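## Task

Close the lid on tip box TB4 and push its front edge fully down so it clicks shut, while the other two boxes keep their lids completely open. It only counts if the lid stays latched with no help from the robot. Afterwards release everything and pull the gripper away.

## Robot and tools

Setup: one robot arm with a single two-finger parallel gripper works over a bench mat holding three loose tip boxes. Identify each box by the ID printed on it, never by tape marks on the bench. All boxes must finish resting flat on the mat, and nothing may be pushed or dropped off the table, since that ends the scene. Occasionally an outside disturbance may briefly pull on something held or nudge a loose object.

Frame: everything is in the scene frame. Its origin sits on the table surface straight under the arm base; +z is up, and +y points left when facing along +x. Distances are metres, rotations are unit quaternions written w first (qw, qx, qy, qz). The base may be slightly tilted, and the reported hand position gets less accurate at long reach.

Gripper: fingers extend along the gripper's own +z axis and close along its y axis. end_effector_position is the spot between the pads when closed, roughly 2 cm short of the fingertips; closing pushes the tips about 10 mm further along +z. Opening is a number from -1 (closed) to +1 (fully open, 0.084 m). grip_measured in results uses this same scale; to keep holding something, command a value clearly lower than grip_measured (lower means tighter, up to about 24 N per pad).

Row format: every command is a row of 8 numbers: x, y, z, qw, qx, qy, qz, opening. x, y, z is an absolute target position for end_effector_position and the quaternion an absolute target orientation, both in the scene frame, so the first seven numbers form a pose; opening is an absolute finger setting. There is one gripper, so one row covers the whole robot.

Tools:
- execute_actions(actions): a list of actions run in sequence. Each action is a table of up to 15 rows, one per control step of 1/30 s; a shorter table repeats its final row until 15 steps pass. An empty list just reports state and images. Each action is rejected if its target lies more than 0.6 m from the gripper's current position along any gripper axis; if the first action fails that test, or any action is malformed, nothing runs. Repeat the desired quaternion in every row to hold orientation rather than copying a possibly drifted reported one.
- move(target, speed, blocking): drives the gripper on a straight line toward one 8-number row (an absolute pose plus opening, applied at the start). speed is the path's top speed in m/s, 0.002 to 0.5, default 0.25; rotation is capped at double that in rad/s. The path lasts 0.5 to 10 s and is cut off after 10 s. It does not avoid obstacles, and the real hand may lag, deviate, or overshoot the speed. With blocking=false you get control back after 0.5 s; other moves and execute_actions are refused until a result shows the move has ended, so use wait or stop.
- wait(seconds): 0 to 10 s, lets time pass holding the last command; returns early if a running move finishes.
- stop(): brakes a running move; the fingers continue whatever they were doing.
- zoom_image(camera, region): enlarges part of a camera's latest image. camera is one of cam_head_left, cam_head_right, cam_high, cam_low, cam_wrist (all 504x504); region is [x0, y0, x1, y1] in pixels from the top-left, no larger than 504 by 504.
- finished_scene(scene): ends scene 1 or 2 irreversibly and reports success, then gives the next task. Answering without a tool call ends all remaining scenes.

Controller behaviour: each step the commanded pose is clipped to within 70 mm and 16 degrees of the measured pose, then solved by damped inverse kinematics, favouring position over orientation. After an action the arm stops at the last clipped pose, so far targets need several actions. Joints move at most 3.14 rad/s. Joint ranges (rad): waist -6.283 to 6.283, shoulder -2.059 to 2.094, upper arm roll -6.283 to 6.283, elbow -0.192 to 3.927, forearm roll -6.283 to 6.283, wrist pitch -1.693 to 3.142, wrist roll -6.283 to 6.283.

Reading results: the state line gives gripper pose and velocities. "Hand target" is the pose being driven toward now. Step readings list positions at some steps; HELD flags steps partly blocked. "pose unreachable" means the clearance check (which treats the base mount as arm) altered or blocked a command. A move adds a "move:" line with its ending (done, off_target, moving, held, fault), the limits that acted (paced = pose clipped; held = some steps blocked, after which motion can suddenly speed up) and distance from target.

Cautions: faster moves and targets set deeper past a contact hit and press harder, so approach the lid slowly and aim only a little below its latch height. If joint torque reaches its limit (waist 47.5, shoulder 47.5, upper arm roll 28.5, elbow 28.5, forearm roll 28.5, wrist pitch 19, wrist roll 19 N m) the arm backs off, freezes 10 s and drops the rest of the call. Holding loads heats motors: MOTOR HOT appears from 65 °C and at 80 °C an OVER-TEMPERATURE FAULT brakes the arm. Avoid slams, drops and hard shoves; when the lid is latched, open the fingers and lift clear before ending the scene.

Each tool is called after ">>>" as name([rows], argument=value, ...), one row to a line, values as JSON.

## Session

>>> execute_actions(actions=[])

Scene clock: 0.00 s.
end_effector_position=(+0.2884, -0.2364, +0.3356) grip_measured=+1.00 end_effector_quat_wxyz=(-0.072, -0.564, +0.823, +0.001) end_effector_velocity=(-0.000, +0.000, -0.000) end_effector_angular_velocity=(-0.000, +0.000, -0.001)
Joint positions: [-0.773 -0.359  0.239  0.915 -0.04   1.292  1.276  0.084]
Joint velocities: [ 0.     0.     0.    -0.001 -0.    -0.     0.001 -0.   ]
Hand target: +0.288, -0.236, +0.336; -0.072, -0.564, +0.823, +0.001

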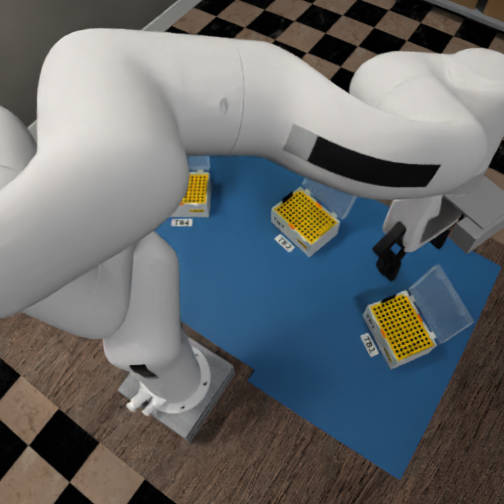

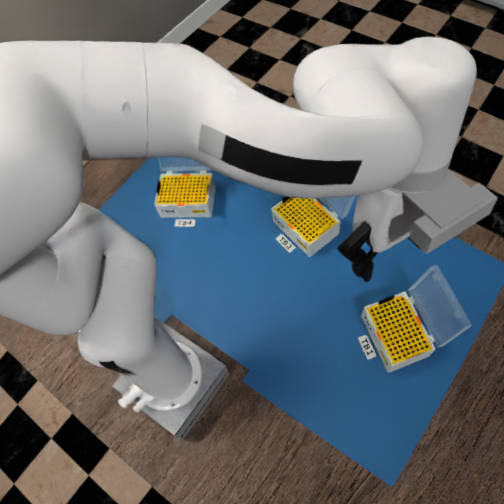

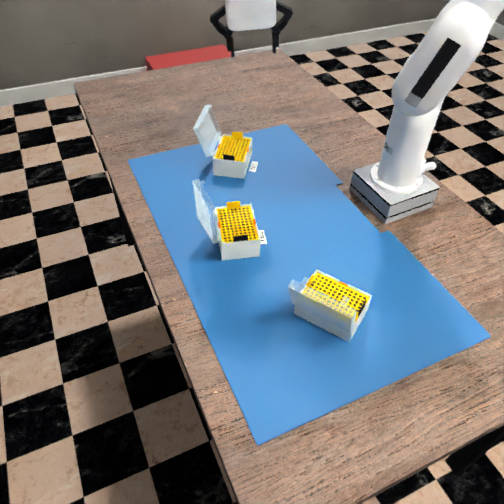

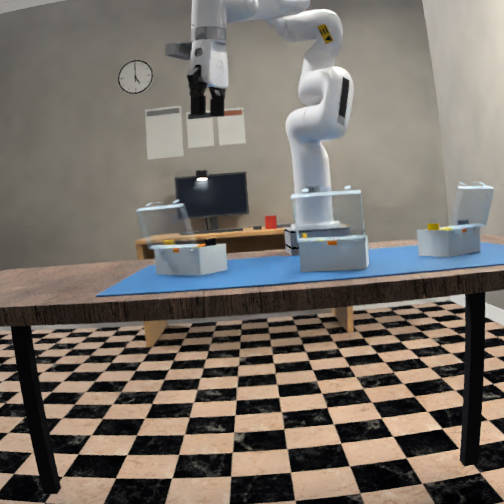

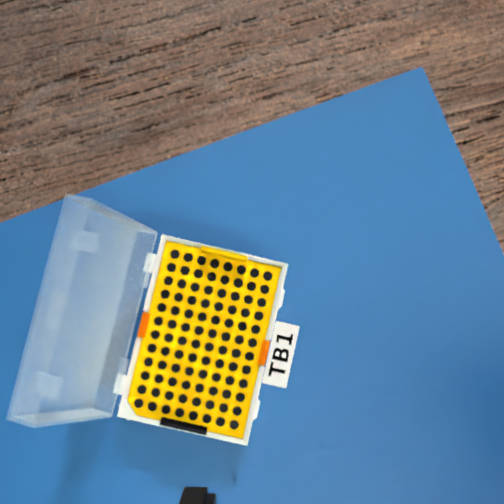

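>>> zoom_image(camera="cam_head_right", region=[140, 160, 240, 240])

>>> zoom_image(camera="cam_head_right", region=[255, 190, 355, 270])

>>> zoom_image(camera="cam_head_right", region=[340, 285, 440, 385])

Region (140, 160, 240, 240) of cam_head_right's 504x504 image, scaled by 5.040, with more detail than that image has; it fills the top 403 rows of this view, and the rest is white.

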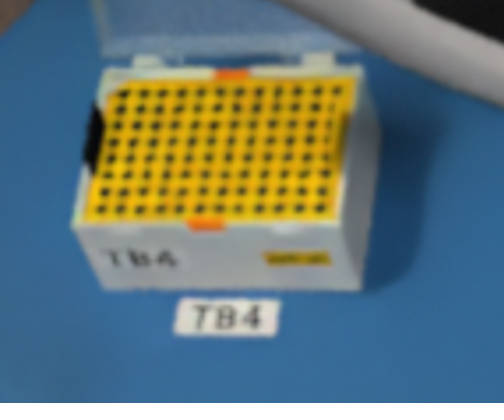

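Region (255, 190, 355, 270) of cam_head_right's 504x504 image, scaled by 5.040, with more detail than that image has; it fills the top 403 rows of this view, and the rest is white.

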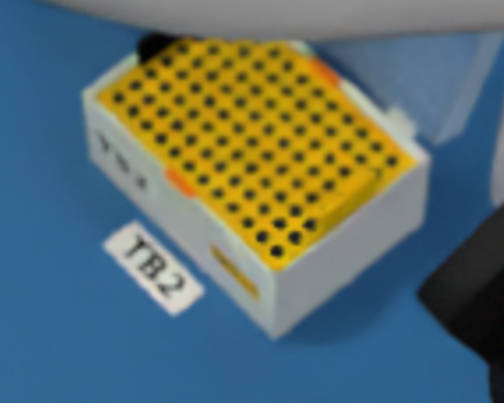

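Region (340, 285, 440, 385) of cam_head_right's 504x504 image, scaled by 5.040, with more detail than that image has.

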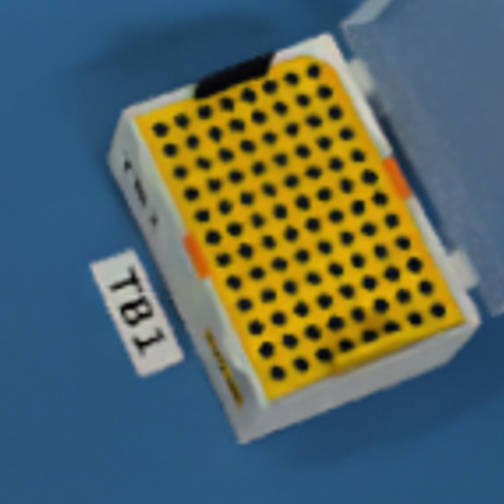

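>>> move(target=[0.41, 0.35, 0.24, 0, -0.342, 0.94, 0, -1], speed=0.2)

Scene clock: 14.07 s.
end_effector_position=(+0.4072, +0.3498, +0.2405) grip_measured=-1.00 end_effector_quat_wxyz=(+0.003, -0.342, +0.940, -0.000) end_effector_velocity=(+0.000, +0.001, +0.001) end_effector_angular_velocity=(-0.012, +0.008, +0.001)
Joint positions: [-0.107  0.436  1.099  1.289 -0.458  1.102  3.476  0.   ]
Joint velocities: [ 0.019  0.013 -0.009  0.022 -0.007  0.026  0.004  0.   ]
Hand target: +0.407, +0.350, +0.241; +0.003, -0.343, +0.939, -0.001
Off the commanded pose: 0.003 m, 0 deg.
move: done

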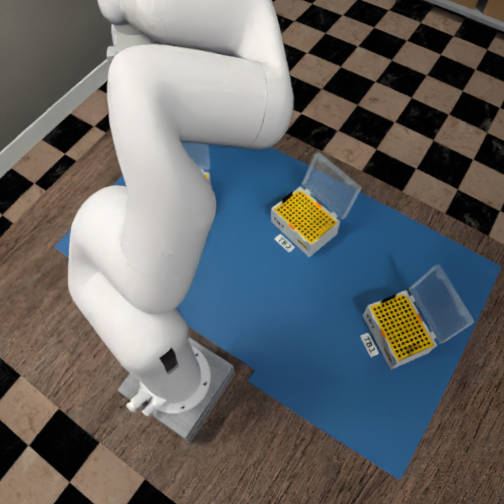

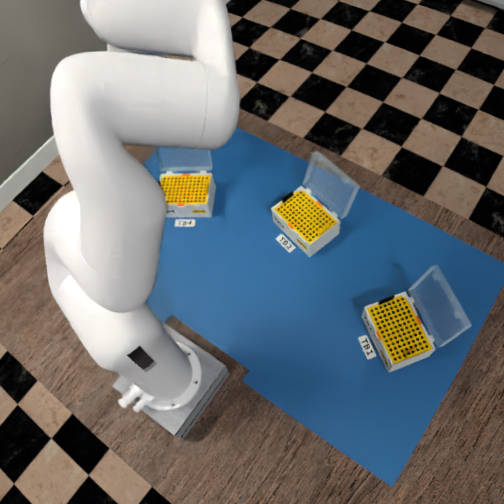

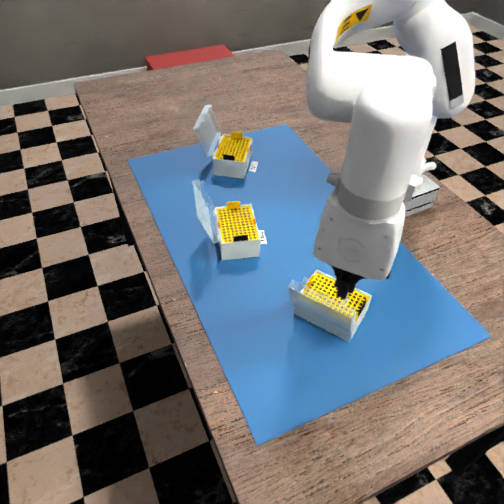

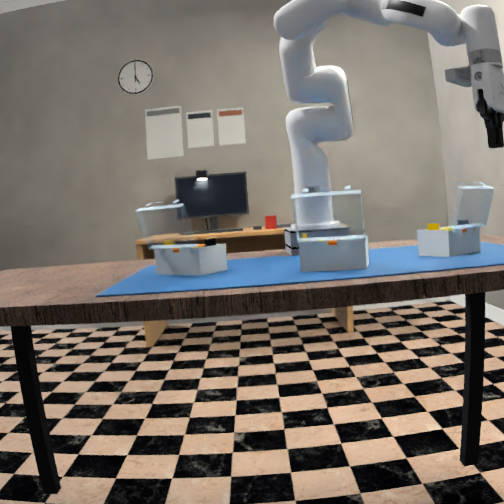

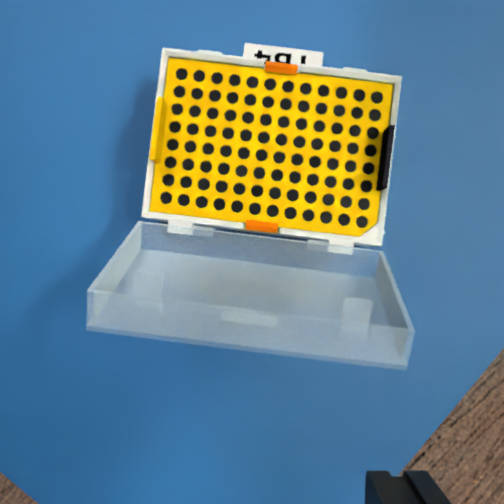

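>>> move(target=[0.428, 0.3225, 0.16, 0, -0.289, 0.957, 0, -1], speed=0.12)

>>> move(target=[0.428, 0.3225, 0.115, 0, -0.289, 0.957, 0, -1], speed=0.06)

Scene clock: 28.37 s.
end_effector_position=(+0.4281, +0.3231, +0.1608) grip_measured=-1.00 end_effector_quat_wxyz=(+0.000, -0.290, +0.957, +0.001) end_effector_velocity=(+0.002, -0.003, -0.004) end_effector_angular_velocity=(-0.003, +0.001, -0.006)
Joint positions: [-0.078  0.546  0.967  1.209 -0.575  0.94   3.596  0.   ]
Joint velocities: [ 0.001  0.006 -0.008 -0.001 -0.005 -0.003  0.004  0.   ]
Hand target: +0.428, +0.323, +0.160; -0.000, -0.289, +0.957, +0.000
Off the commanded pose: 0.001 m, 0 deg.
move: done

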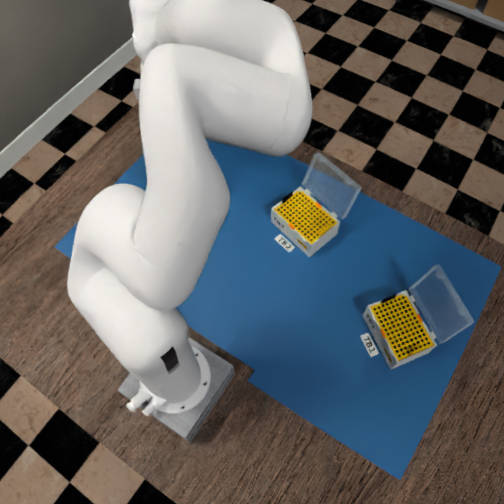

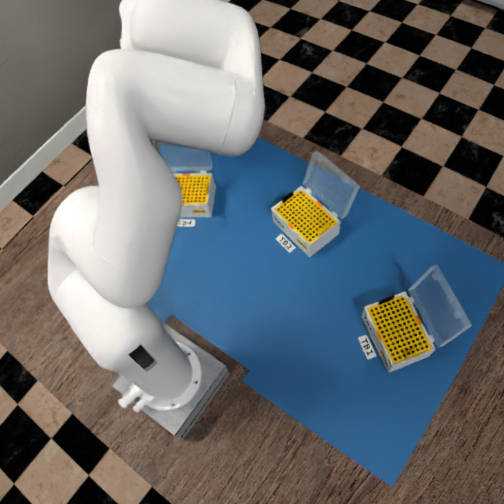

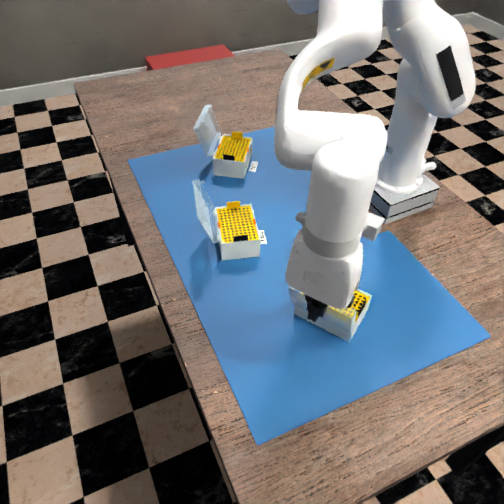

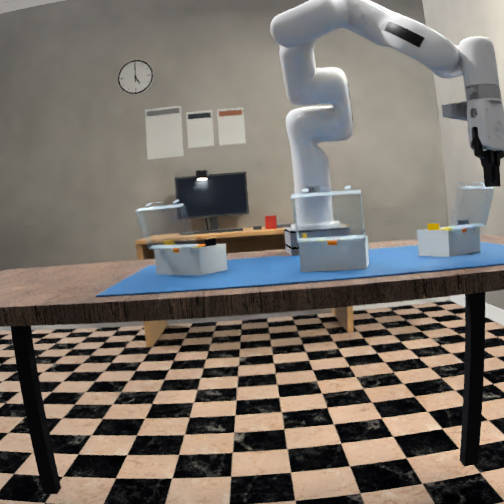

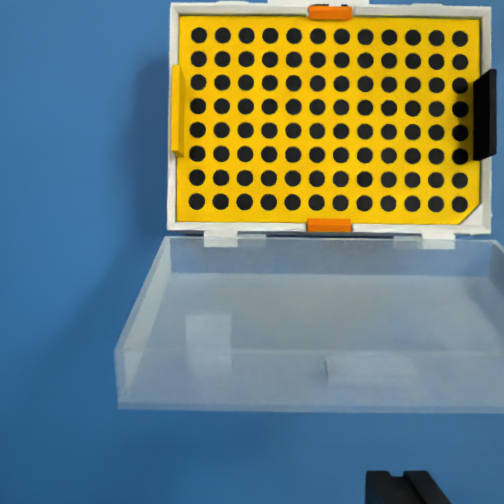

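Scene clock: 29.50 s.
end_effector_position=(+0.4281, +0.3227, +0.1156) grip_measured=-1.00 end_effector_quat_wxyz=(+0.000, -0.289, +0.957, +0.000) end_effector_velocity=(+0.000, -0.000, -0.003) end_effector_angular_velocity=(-0.001, -0.000, +0.000)
Joint positions: [-0.025  0.627  0.891  1.191 -0.664  0.86   3.65   0.   ]
Joint velocities: [ 0.004  0.005 -0.006 -0.    -0.005 -0.004  0.003  0.   ]
Hand target: +0.428, +0.323, +0.115; +0.000, -0.289, +0.957, +0.000
Off the commanded pose: 0.001 m, 0 deg.
move: done

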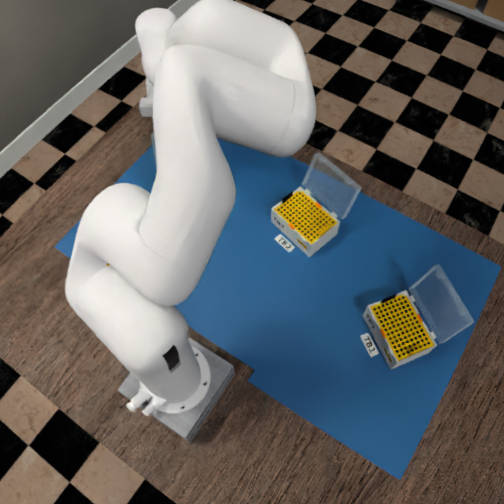

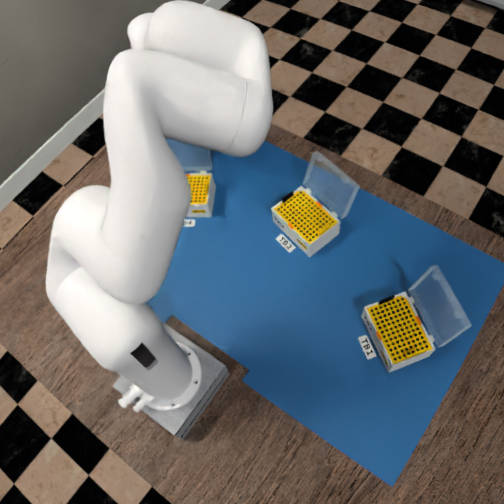

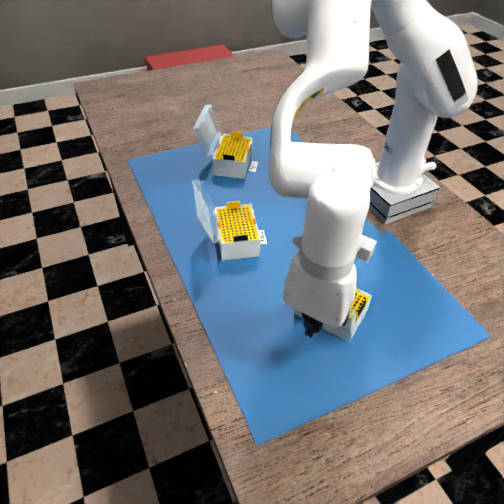

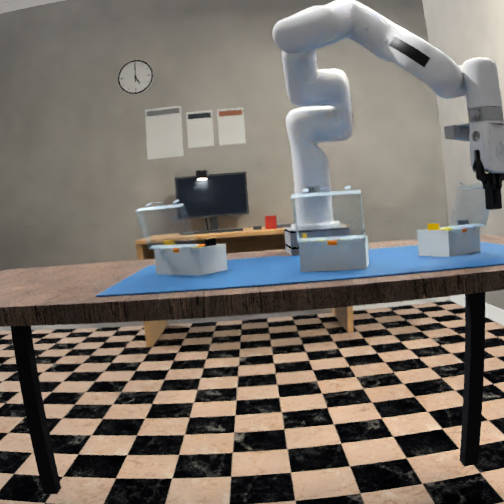

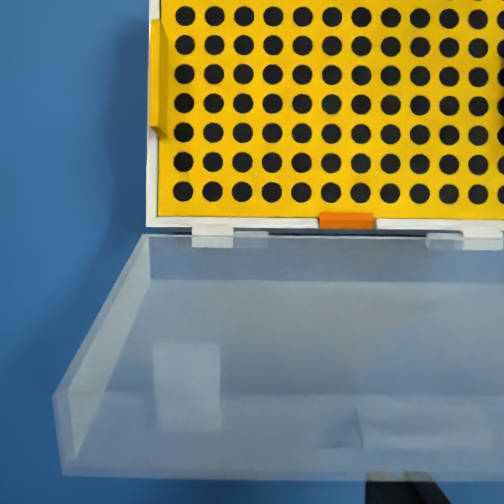

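>>> move(target=[0.3474, 0.2688, 0.105, 0, -0.289, 0.957, 0, -1], speed=0.04)

Scene clock: 37.40 s.
end_effector_position=(+0.3478, +0.2682, +0.1043) grip_measured=-1.00 end_effector_quat_wxyz=(-0.000, -0.289, +0.957, -0.001) end_effector_velocity=(-0.002, -0.001, +0.000) end_effector_angular_velocity=(+0.002, -0.001, +0.000)
Joint positions: [-0.26   0.387  1.034  0.794 -0.586  0.655  3.645  0.   ]
Joint velocities: [-0.01  -0.008  0.008 -0.01   0.005 -0.007 -0.004  0.   ]
Hand target: +0.348, +0.268, +0.104; -0.000, -0.289, +0.957, -0.001
Off the commanded pose: 0.001 m, 0 deg.
move: done

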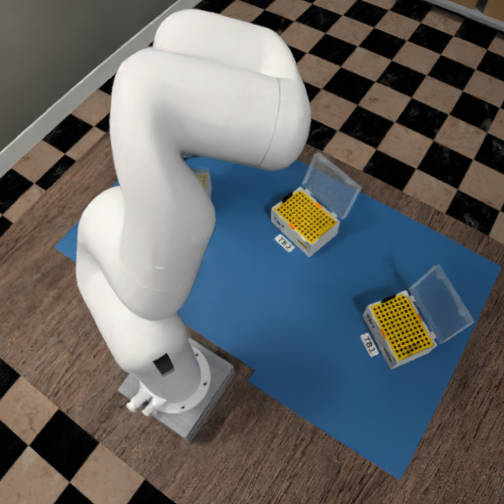

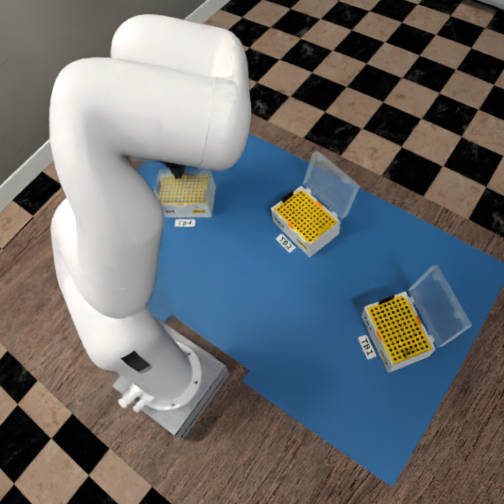

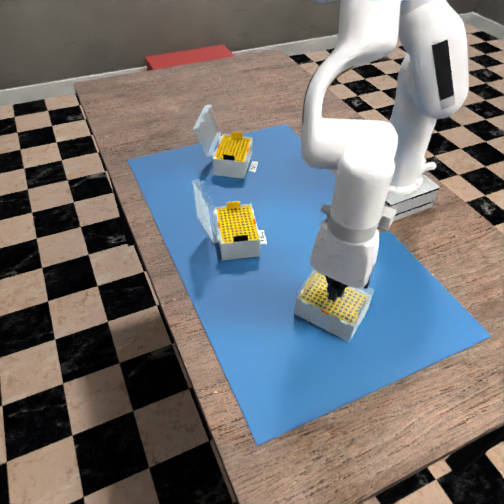

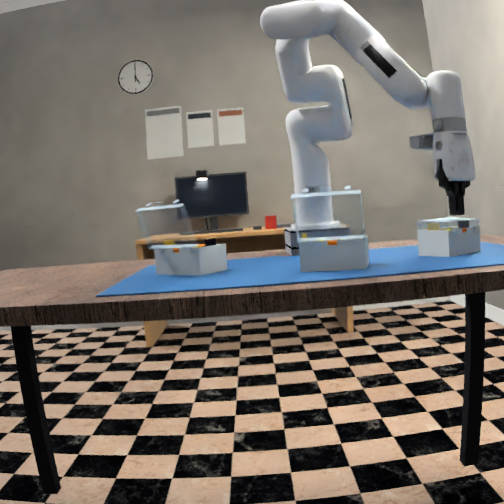

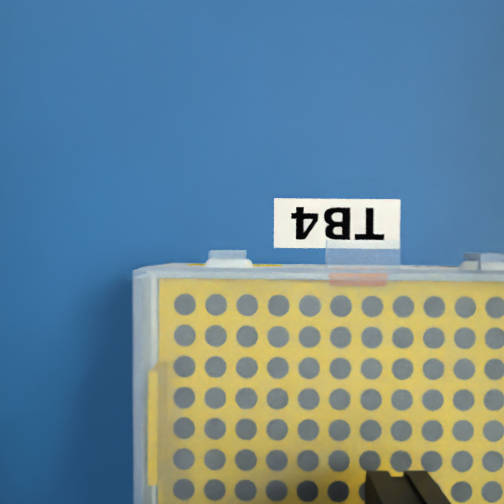

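>>> move(target=[0.292, 0.231, 0.1, 0, -0.289, 0.957, 0, -1], speed=0.08)

>>> move(target=[0.292, 0.231, 0.08, 0, -0.289, 0.957, 0, -1], speed=0.015)

>>> zoom_image(camera="cam_low", region=[394, 170, 504, 280])

Scene clock: 46.40 s.
end_effector_position=(+0.2923, +0.2304, +0.0991) grip_measured=-1.00 end_effector_quat_wxyz=(-0.001, -0.289, +0.957, -0.002) end_effector_velocity=(-0.002, -0.001, +0.002) end_effector_angular_velocity=(+0.015, -0.003, +0.003)
Joint positions: [-0.548  0.145  1.309  0.532 -0.328  0.501  3.474  0.   ]
Joint velocities: [-0.075 -0.028  0.077 -0.02   0.062 -0.022 -0.054  0.   ]
Hand target: +0.292, +0.230, +0.099; -0.001, -0.289, +0.957, -0.001
Off the commanded pose: 0.001 m, 0 deg.
move: done

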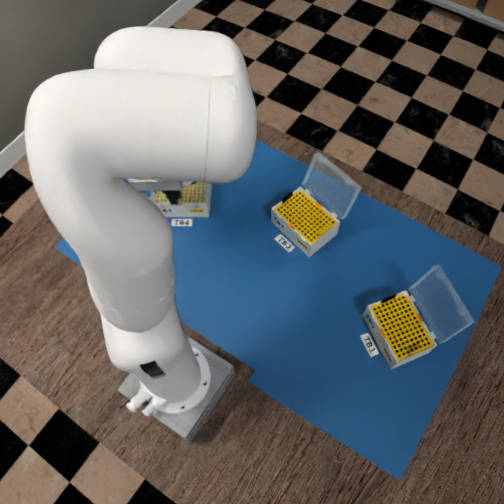

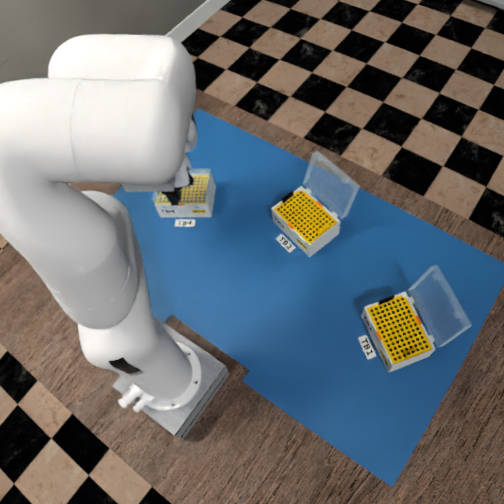

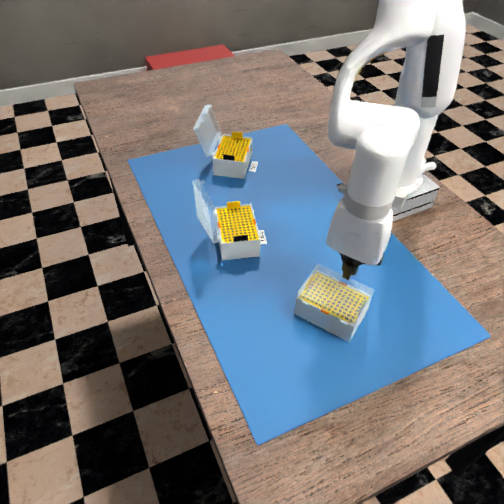

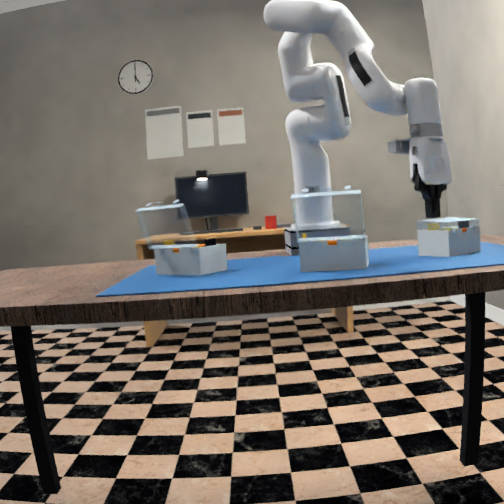

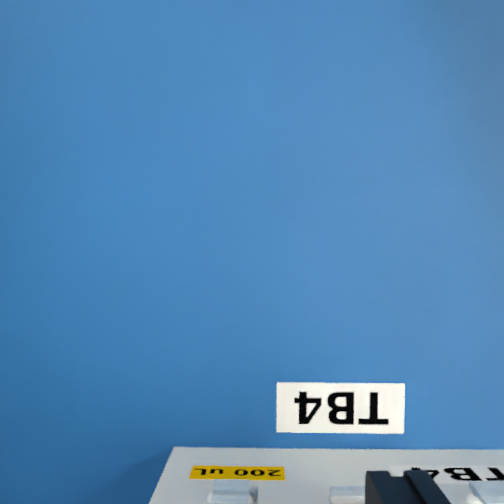

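Scene clock: 48.00 s.
end_effector_position=(+0.3023, +0.2387, +0.0889) grip_measured=-1.00 end_effector_quat_wxyz=(+0.014, -0.291, +0.957, +0.002) end_effector_velocity=(+0.002, +0.002, +0.000) end_effector_angular_velocity=(-0.000, -0.008, +0.003)
Joint positions: [-0.392  0.234  1.131  0.564 -0.522  0.47   3.615  0.   ]
Joint velocities: [ 0.006  0.007 -0.006  0.006 -0.026  0.     0.019  0.   ]
Hand target: +0.292, +0.231, +0.081; +0.000, -0.289, +0.957, +0.000
Off the commanded pose: 0.016 m, 2 deg.
move: off_target

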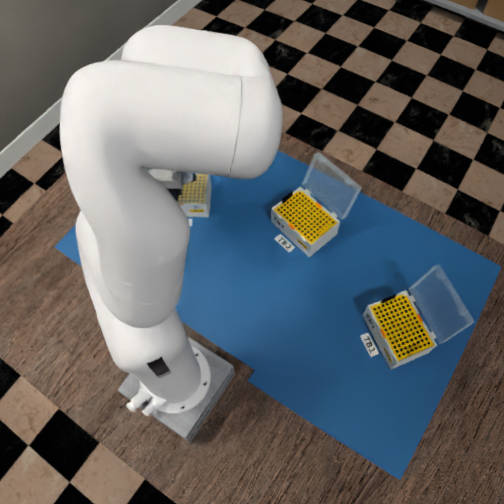

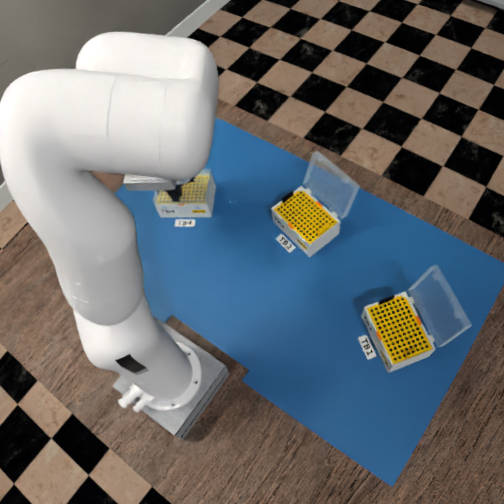

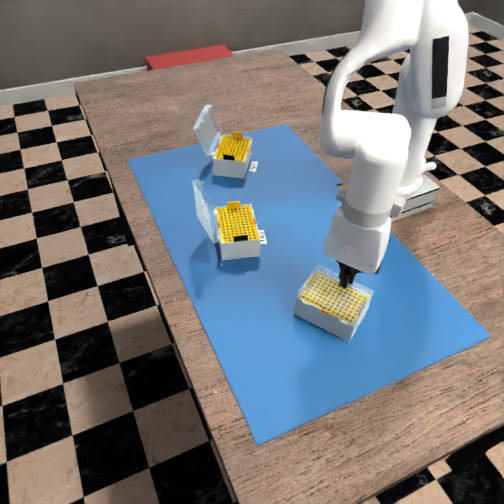

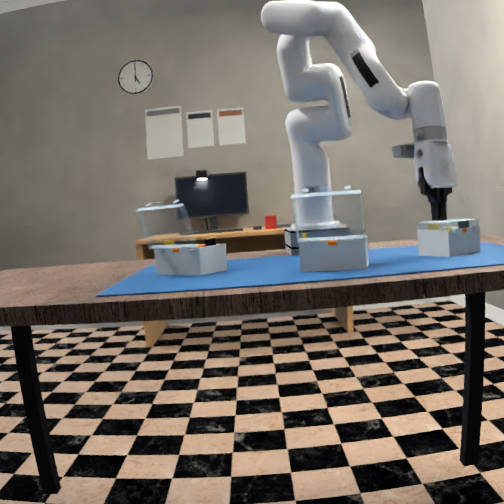

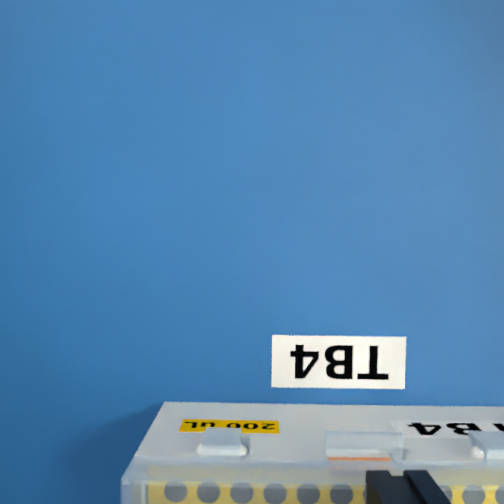

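Region (394, 170, 504, 280) of cam_low's 504x504 image, scaled by 4.582, with more detail than that image has.

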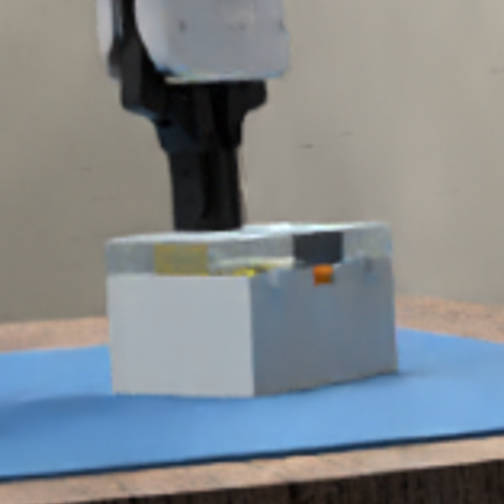

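>>> move(target=[0.288, 0.228, 0.098, 0, -0.289, 0.957, 0, -1], speed=0.04)

>>> zoom_image(camera="cam_low", region=[394, 170, 504, 280])

>>> move(target=[0.288, 0.228, 0.082, 0, -0.289, 0.957, 0, -1], speed=0.015)

>>> zoom_image(camera="cam_low", region=[394, 170, 504, 280])

Scene clock: 61.90 s.
end_effector_position=(+0.2878, +0.2275, +0.0973) grip_measured=-1.00 end_effector_quat_wxyz=(-0.001, -0.289, +0.957, -0.001) end_effector_velocity=(+0.002, +0.002, +0.003) end_effector_angular_velocity=(+0.007, -0.007, +0.001)
Joint positions: [-0.572  0.117  1.338  0.51  -0.278  0.482  3.438  0.   ]
Joint velocities: [-0.026 -0.012  0.03  -0.     0.023 -0.007 -0.018  0.   ]
Hand target: +0.288, +0.228, +0.098; -0.000, -0.289, +0.957, -0.000
Off the commanded pose: 0.001 m, 0 deg.
move: done

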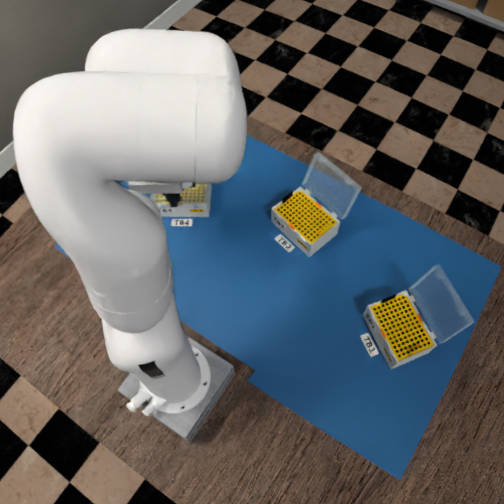

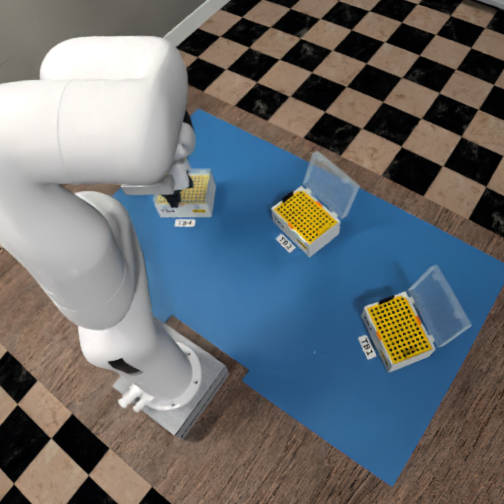

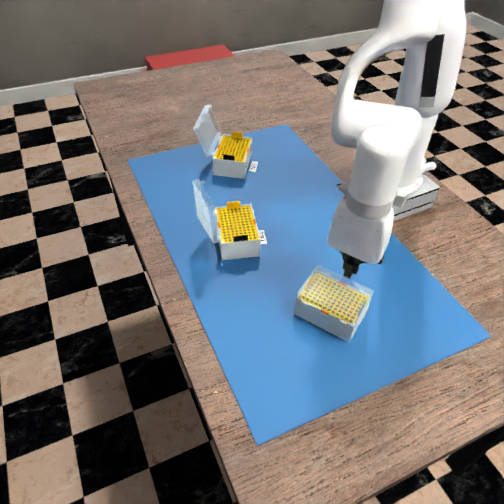

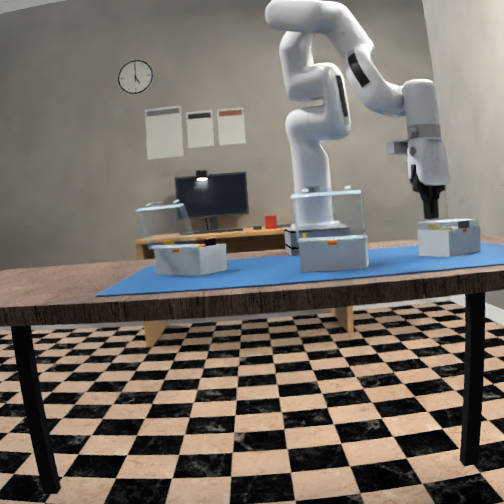

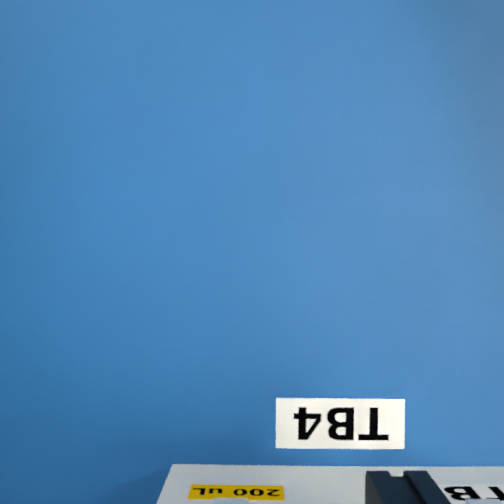

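Region (394, 170, 504, 280) of cam_low's 504x504 image, scaled by 4.582, with more detail than that image has.

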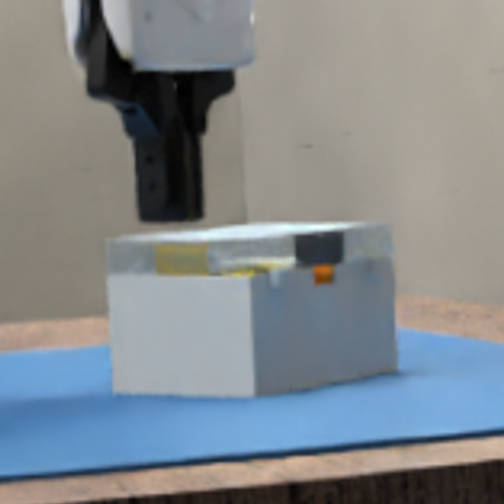

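Scene clock: 63.30 s.
end_effector_position=(+0.2963, +0.2342, +0.0886) grip_measured=-1.00 end_effector_quat_wxyz=(+0.010, -0.289, +0.957, +0.003) end_effector_velocity=(+0.000, +0.000, -0.001) end_effector_angular_velocity=(-0.003, +0.000, +0.000)
Joint positions: [-0.422  0.207  1.161  0.538 -0.472  0.458  3.579  0.   ]
Joint velocities: [ 0.009  0.01  -0.01   0.006 -0.021  0.006  0.017  0.   ]
Hand target: +0.288, +0.228, +0.083; +0.000, -0.289, +0.957, +0.000
Off the commanded pose: 0.012 m, 1 deg.
move: off_target

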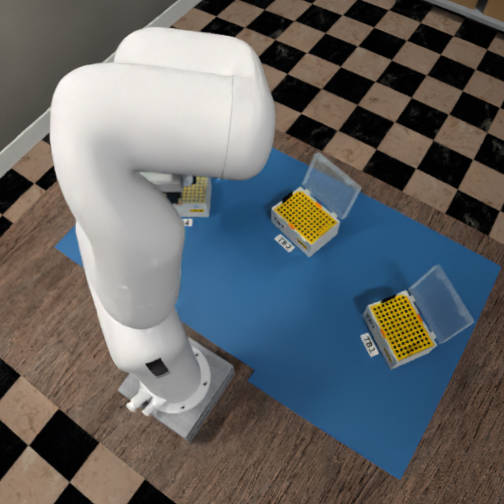

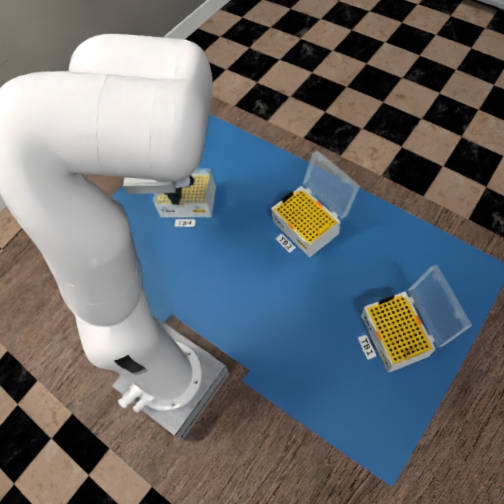

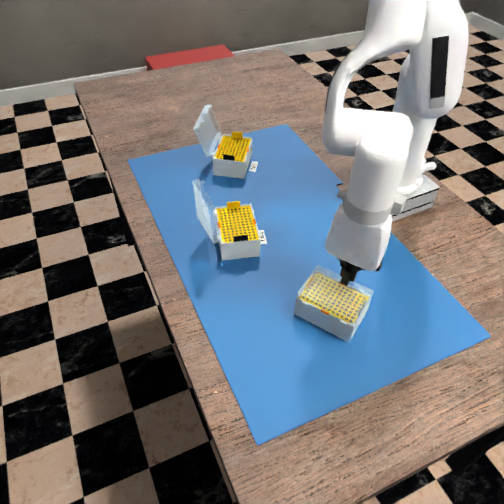

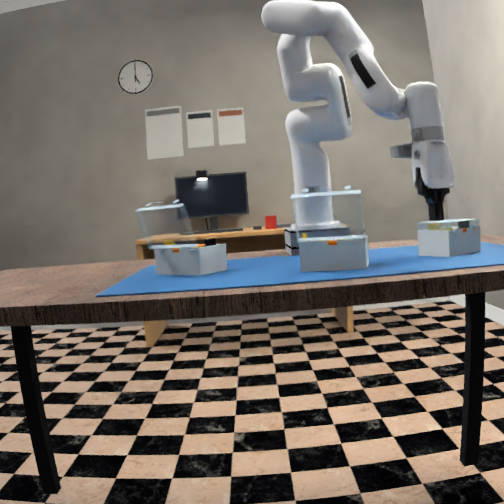

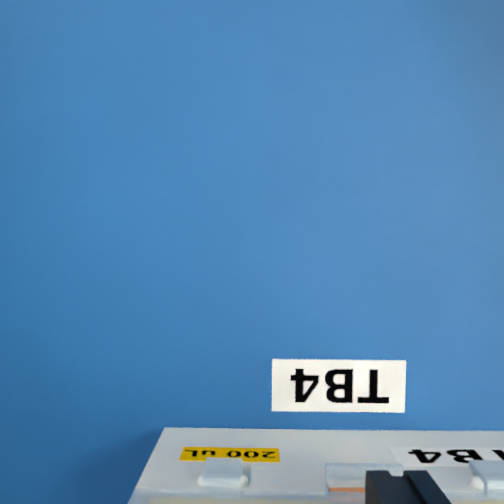

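Region (394, 170, 504, 280) of cam_low's 504x504 image, scaled by 4.582, with more detail than that image has.

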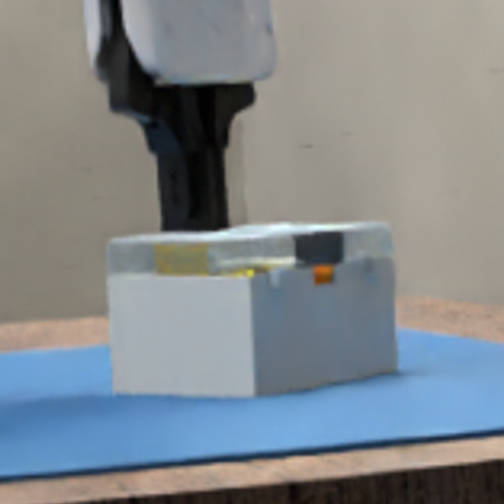

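Lid is down and stays down after release. Retreat.

>>> move(target=[0.27, 0.2, 0.25, 0, -0.289, 0.957, 0, -1], speed=0.15)

>>> zoom_image(camera="cam_low", region=[394, 170, 504, 280])

Scene clock: 70.83 s.
end_effector_position=(+0.2705, +0.1994, +0.2490) grip_measured=-1.00 end_effector_quat_wxyz=(-0.001, -0.288, +0.958, -0.001) end_effector_velocity=(-0.000, -0.001, +0.003) end_effector_angular_velocity=(+0.003, -0.008, +0.001)
Joint positions: [-0.165 -0.691  0.84   0.603  0.536  1.146  2.746  0.   ]
Joint velocities: [ 0.007 -0.013 -0.011 -0.005  0.002  0.003 -0.006  0.   ]
Hand target: +0.270, +0.199, +0.249; -0.001, -0.288, +0.958, -0.001
Off the commanded pose: 0.001 m, 0 deg.
move: done

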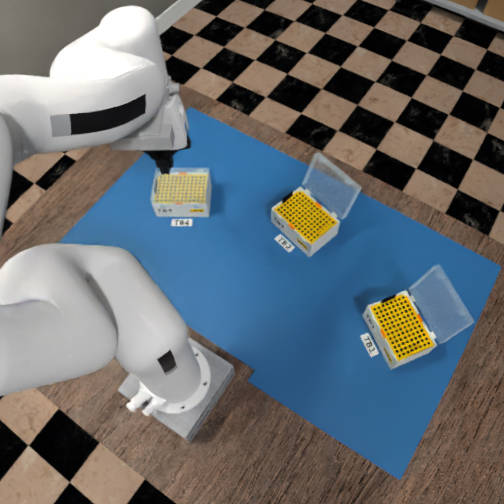

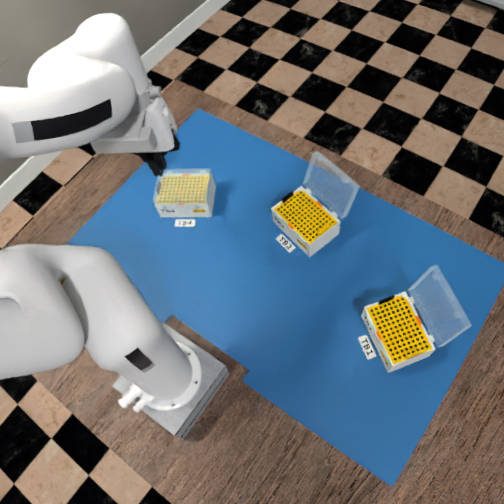

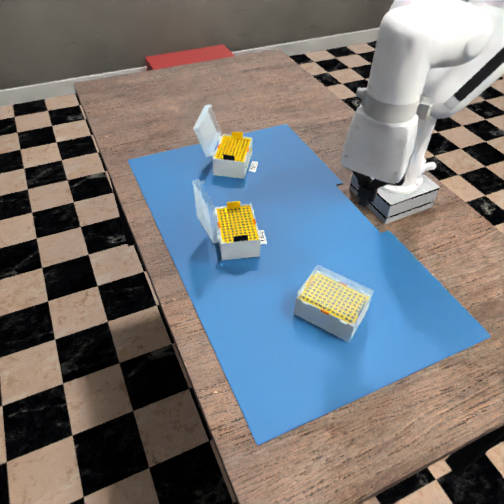

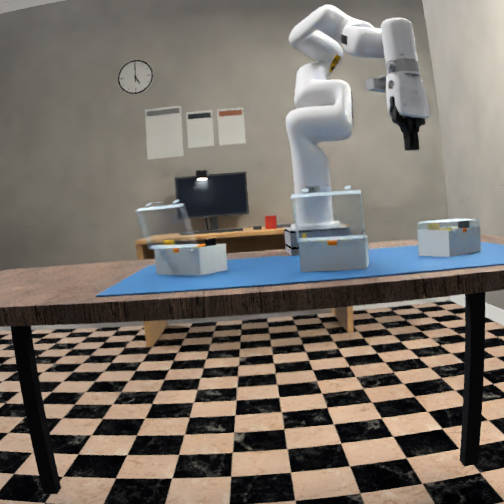

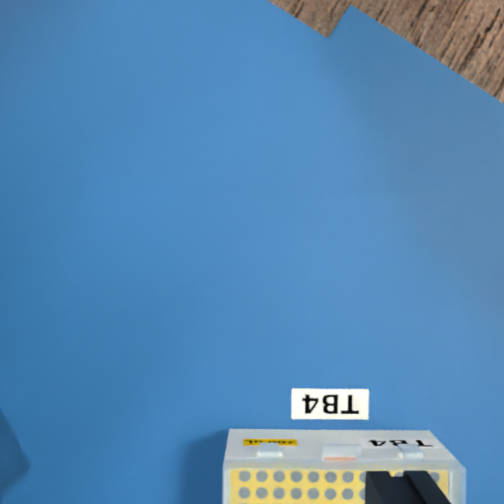

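Region (394, 170, 504, 280) of cam_low's 504x504 image, scaled by 4.582, with more detail than that image has.

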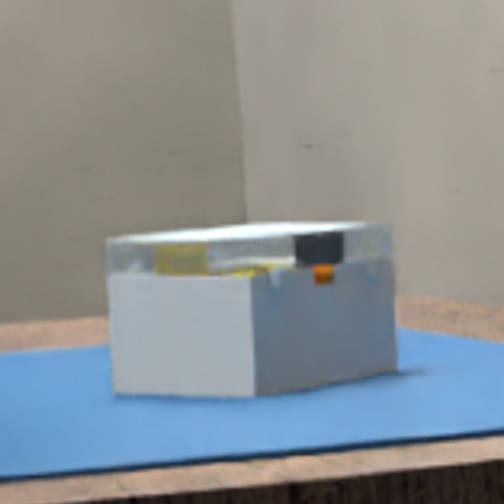

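>>> finished_scene(scene=2)

The scene is finished: the task was done.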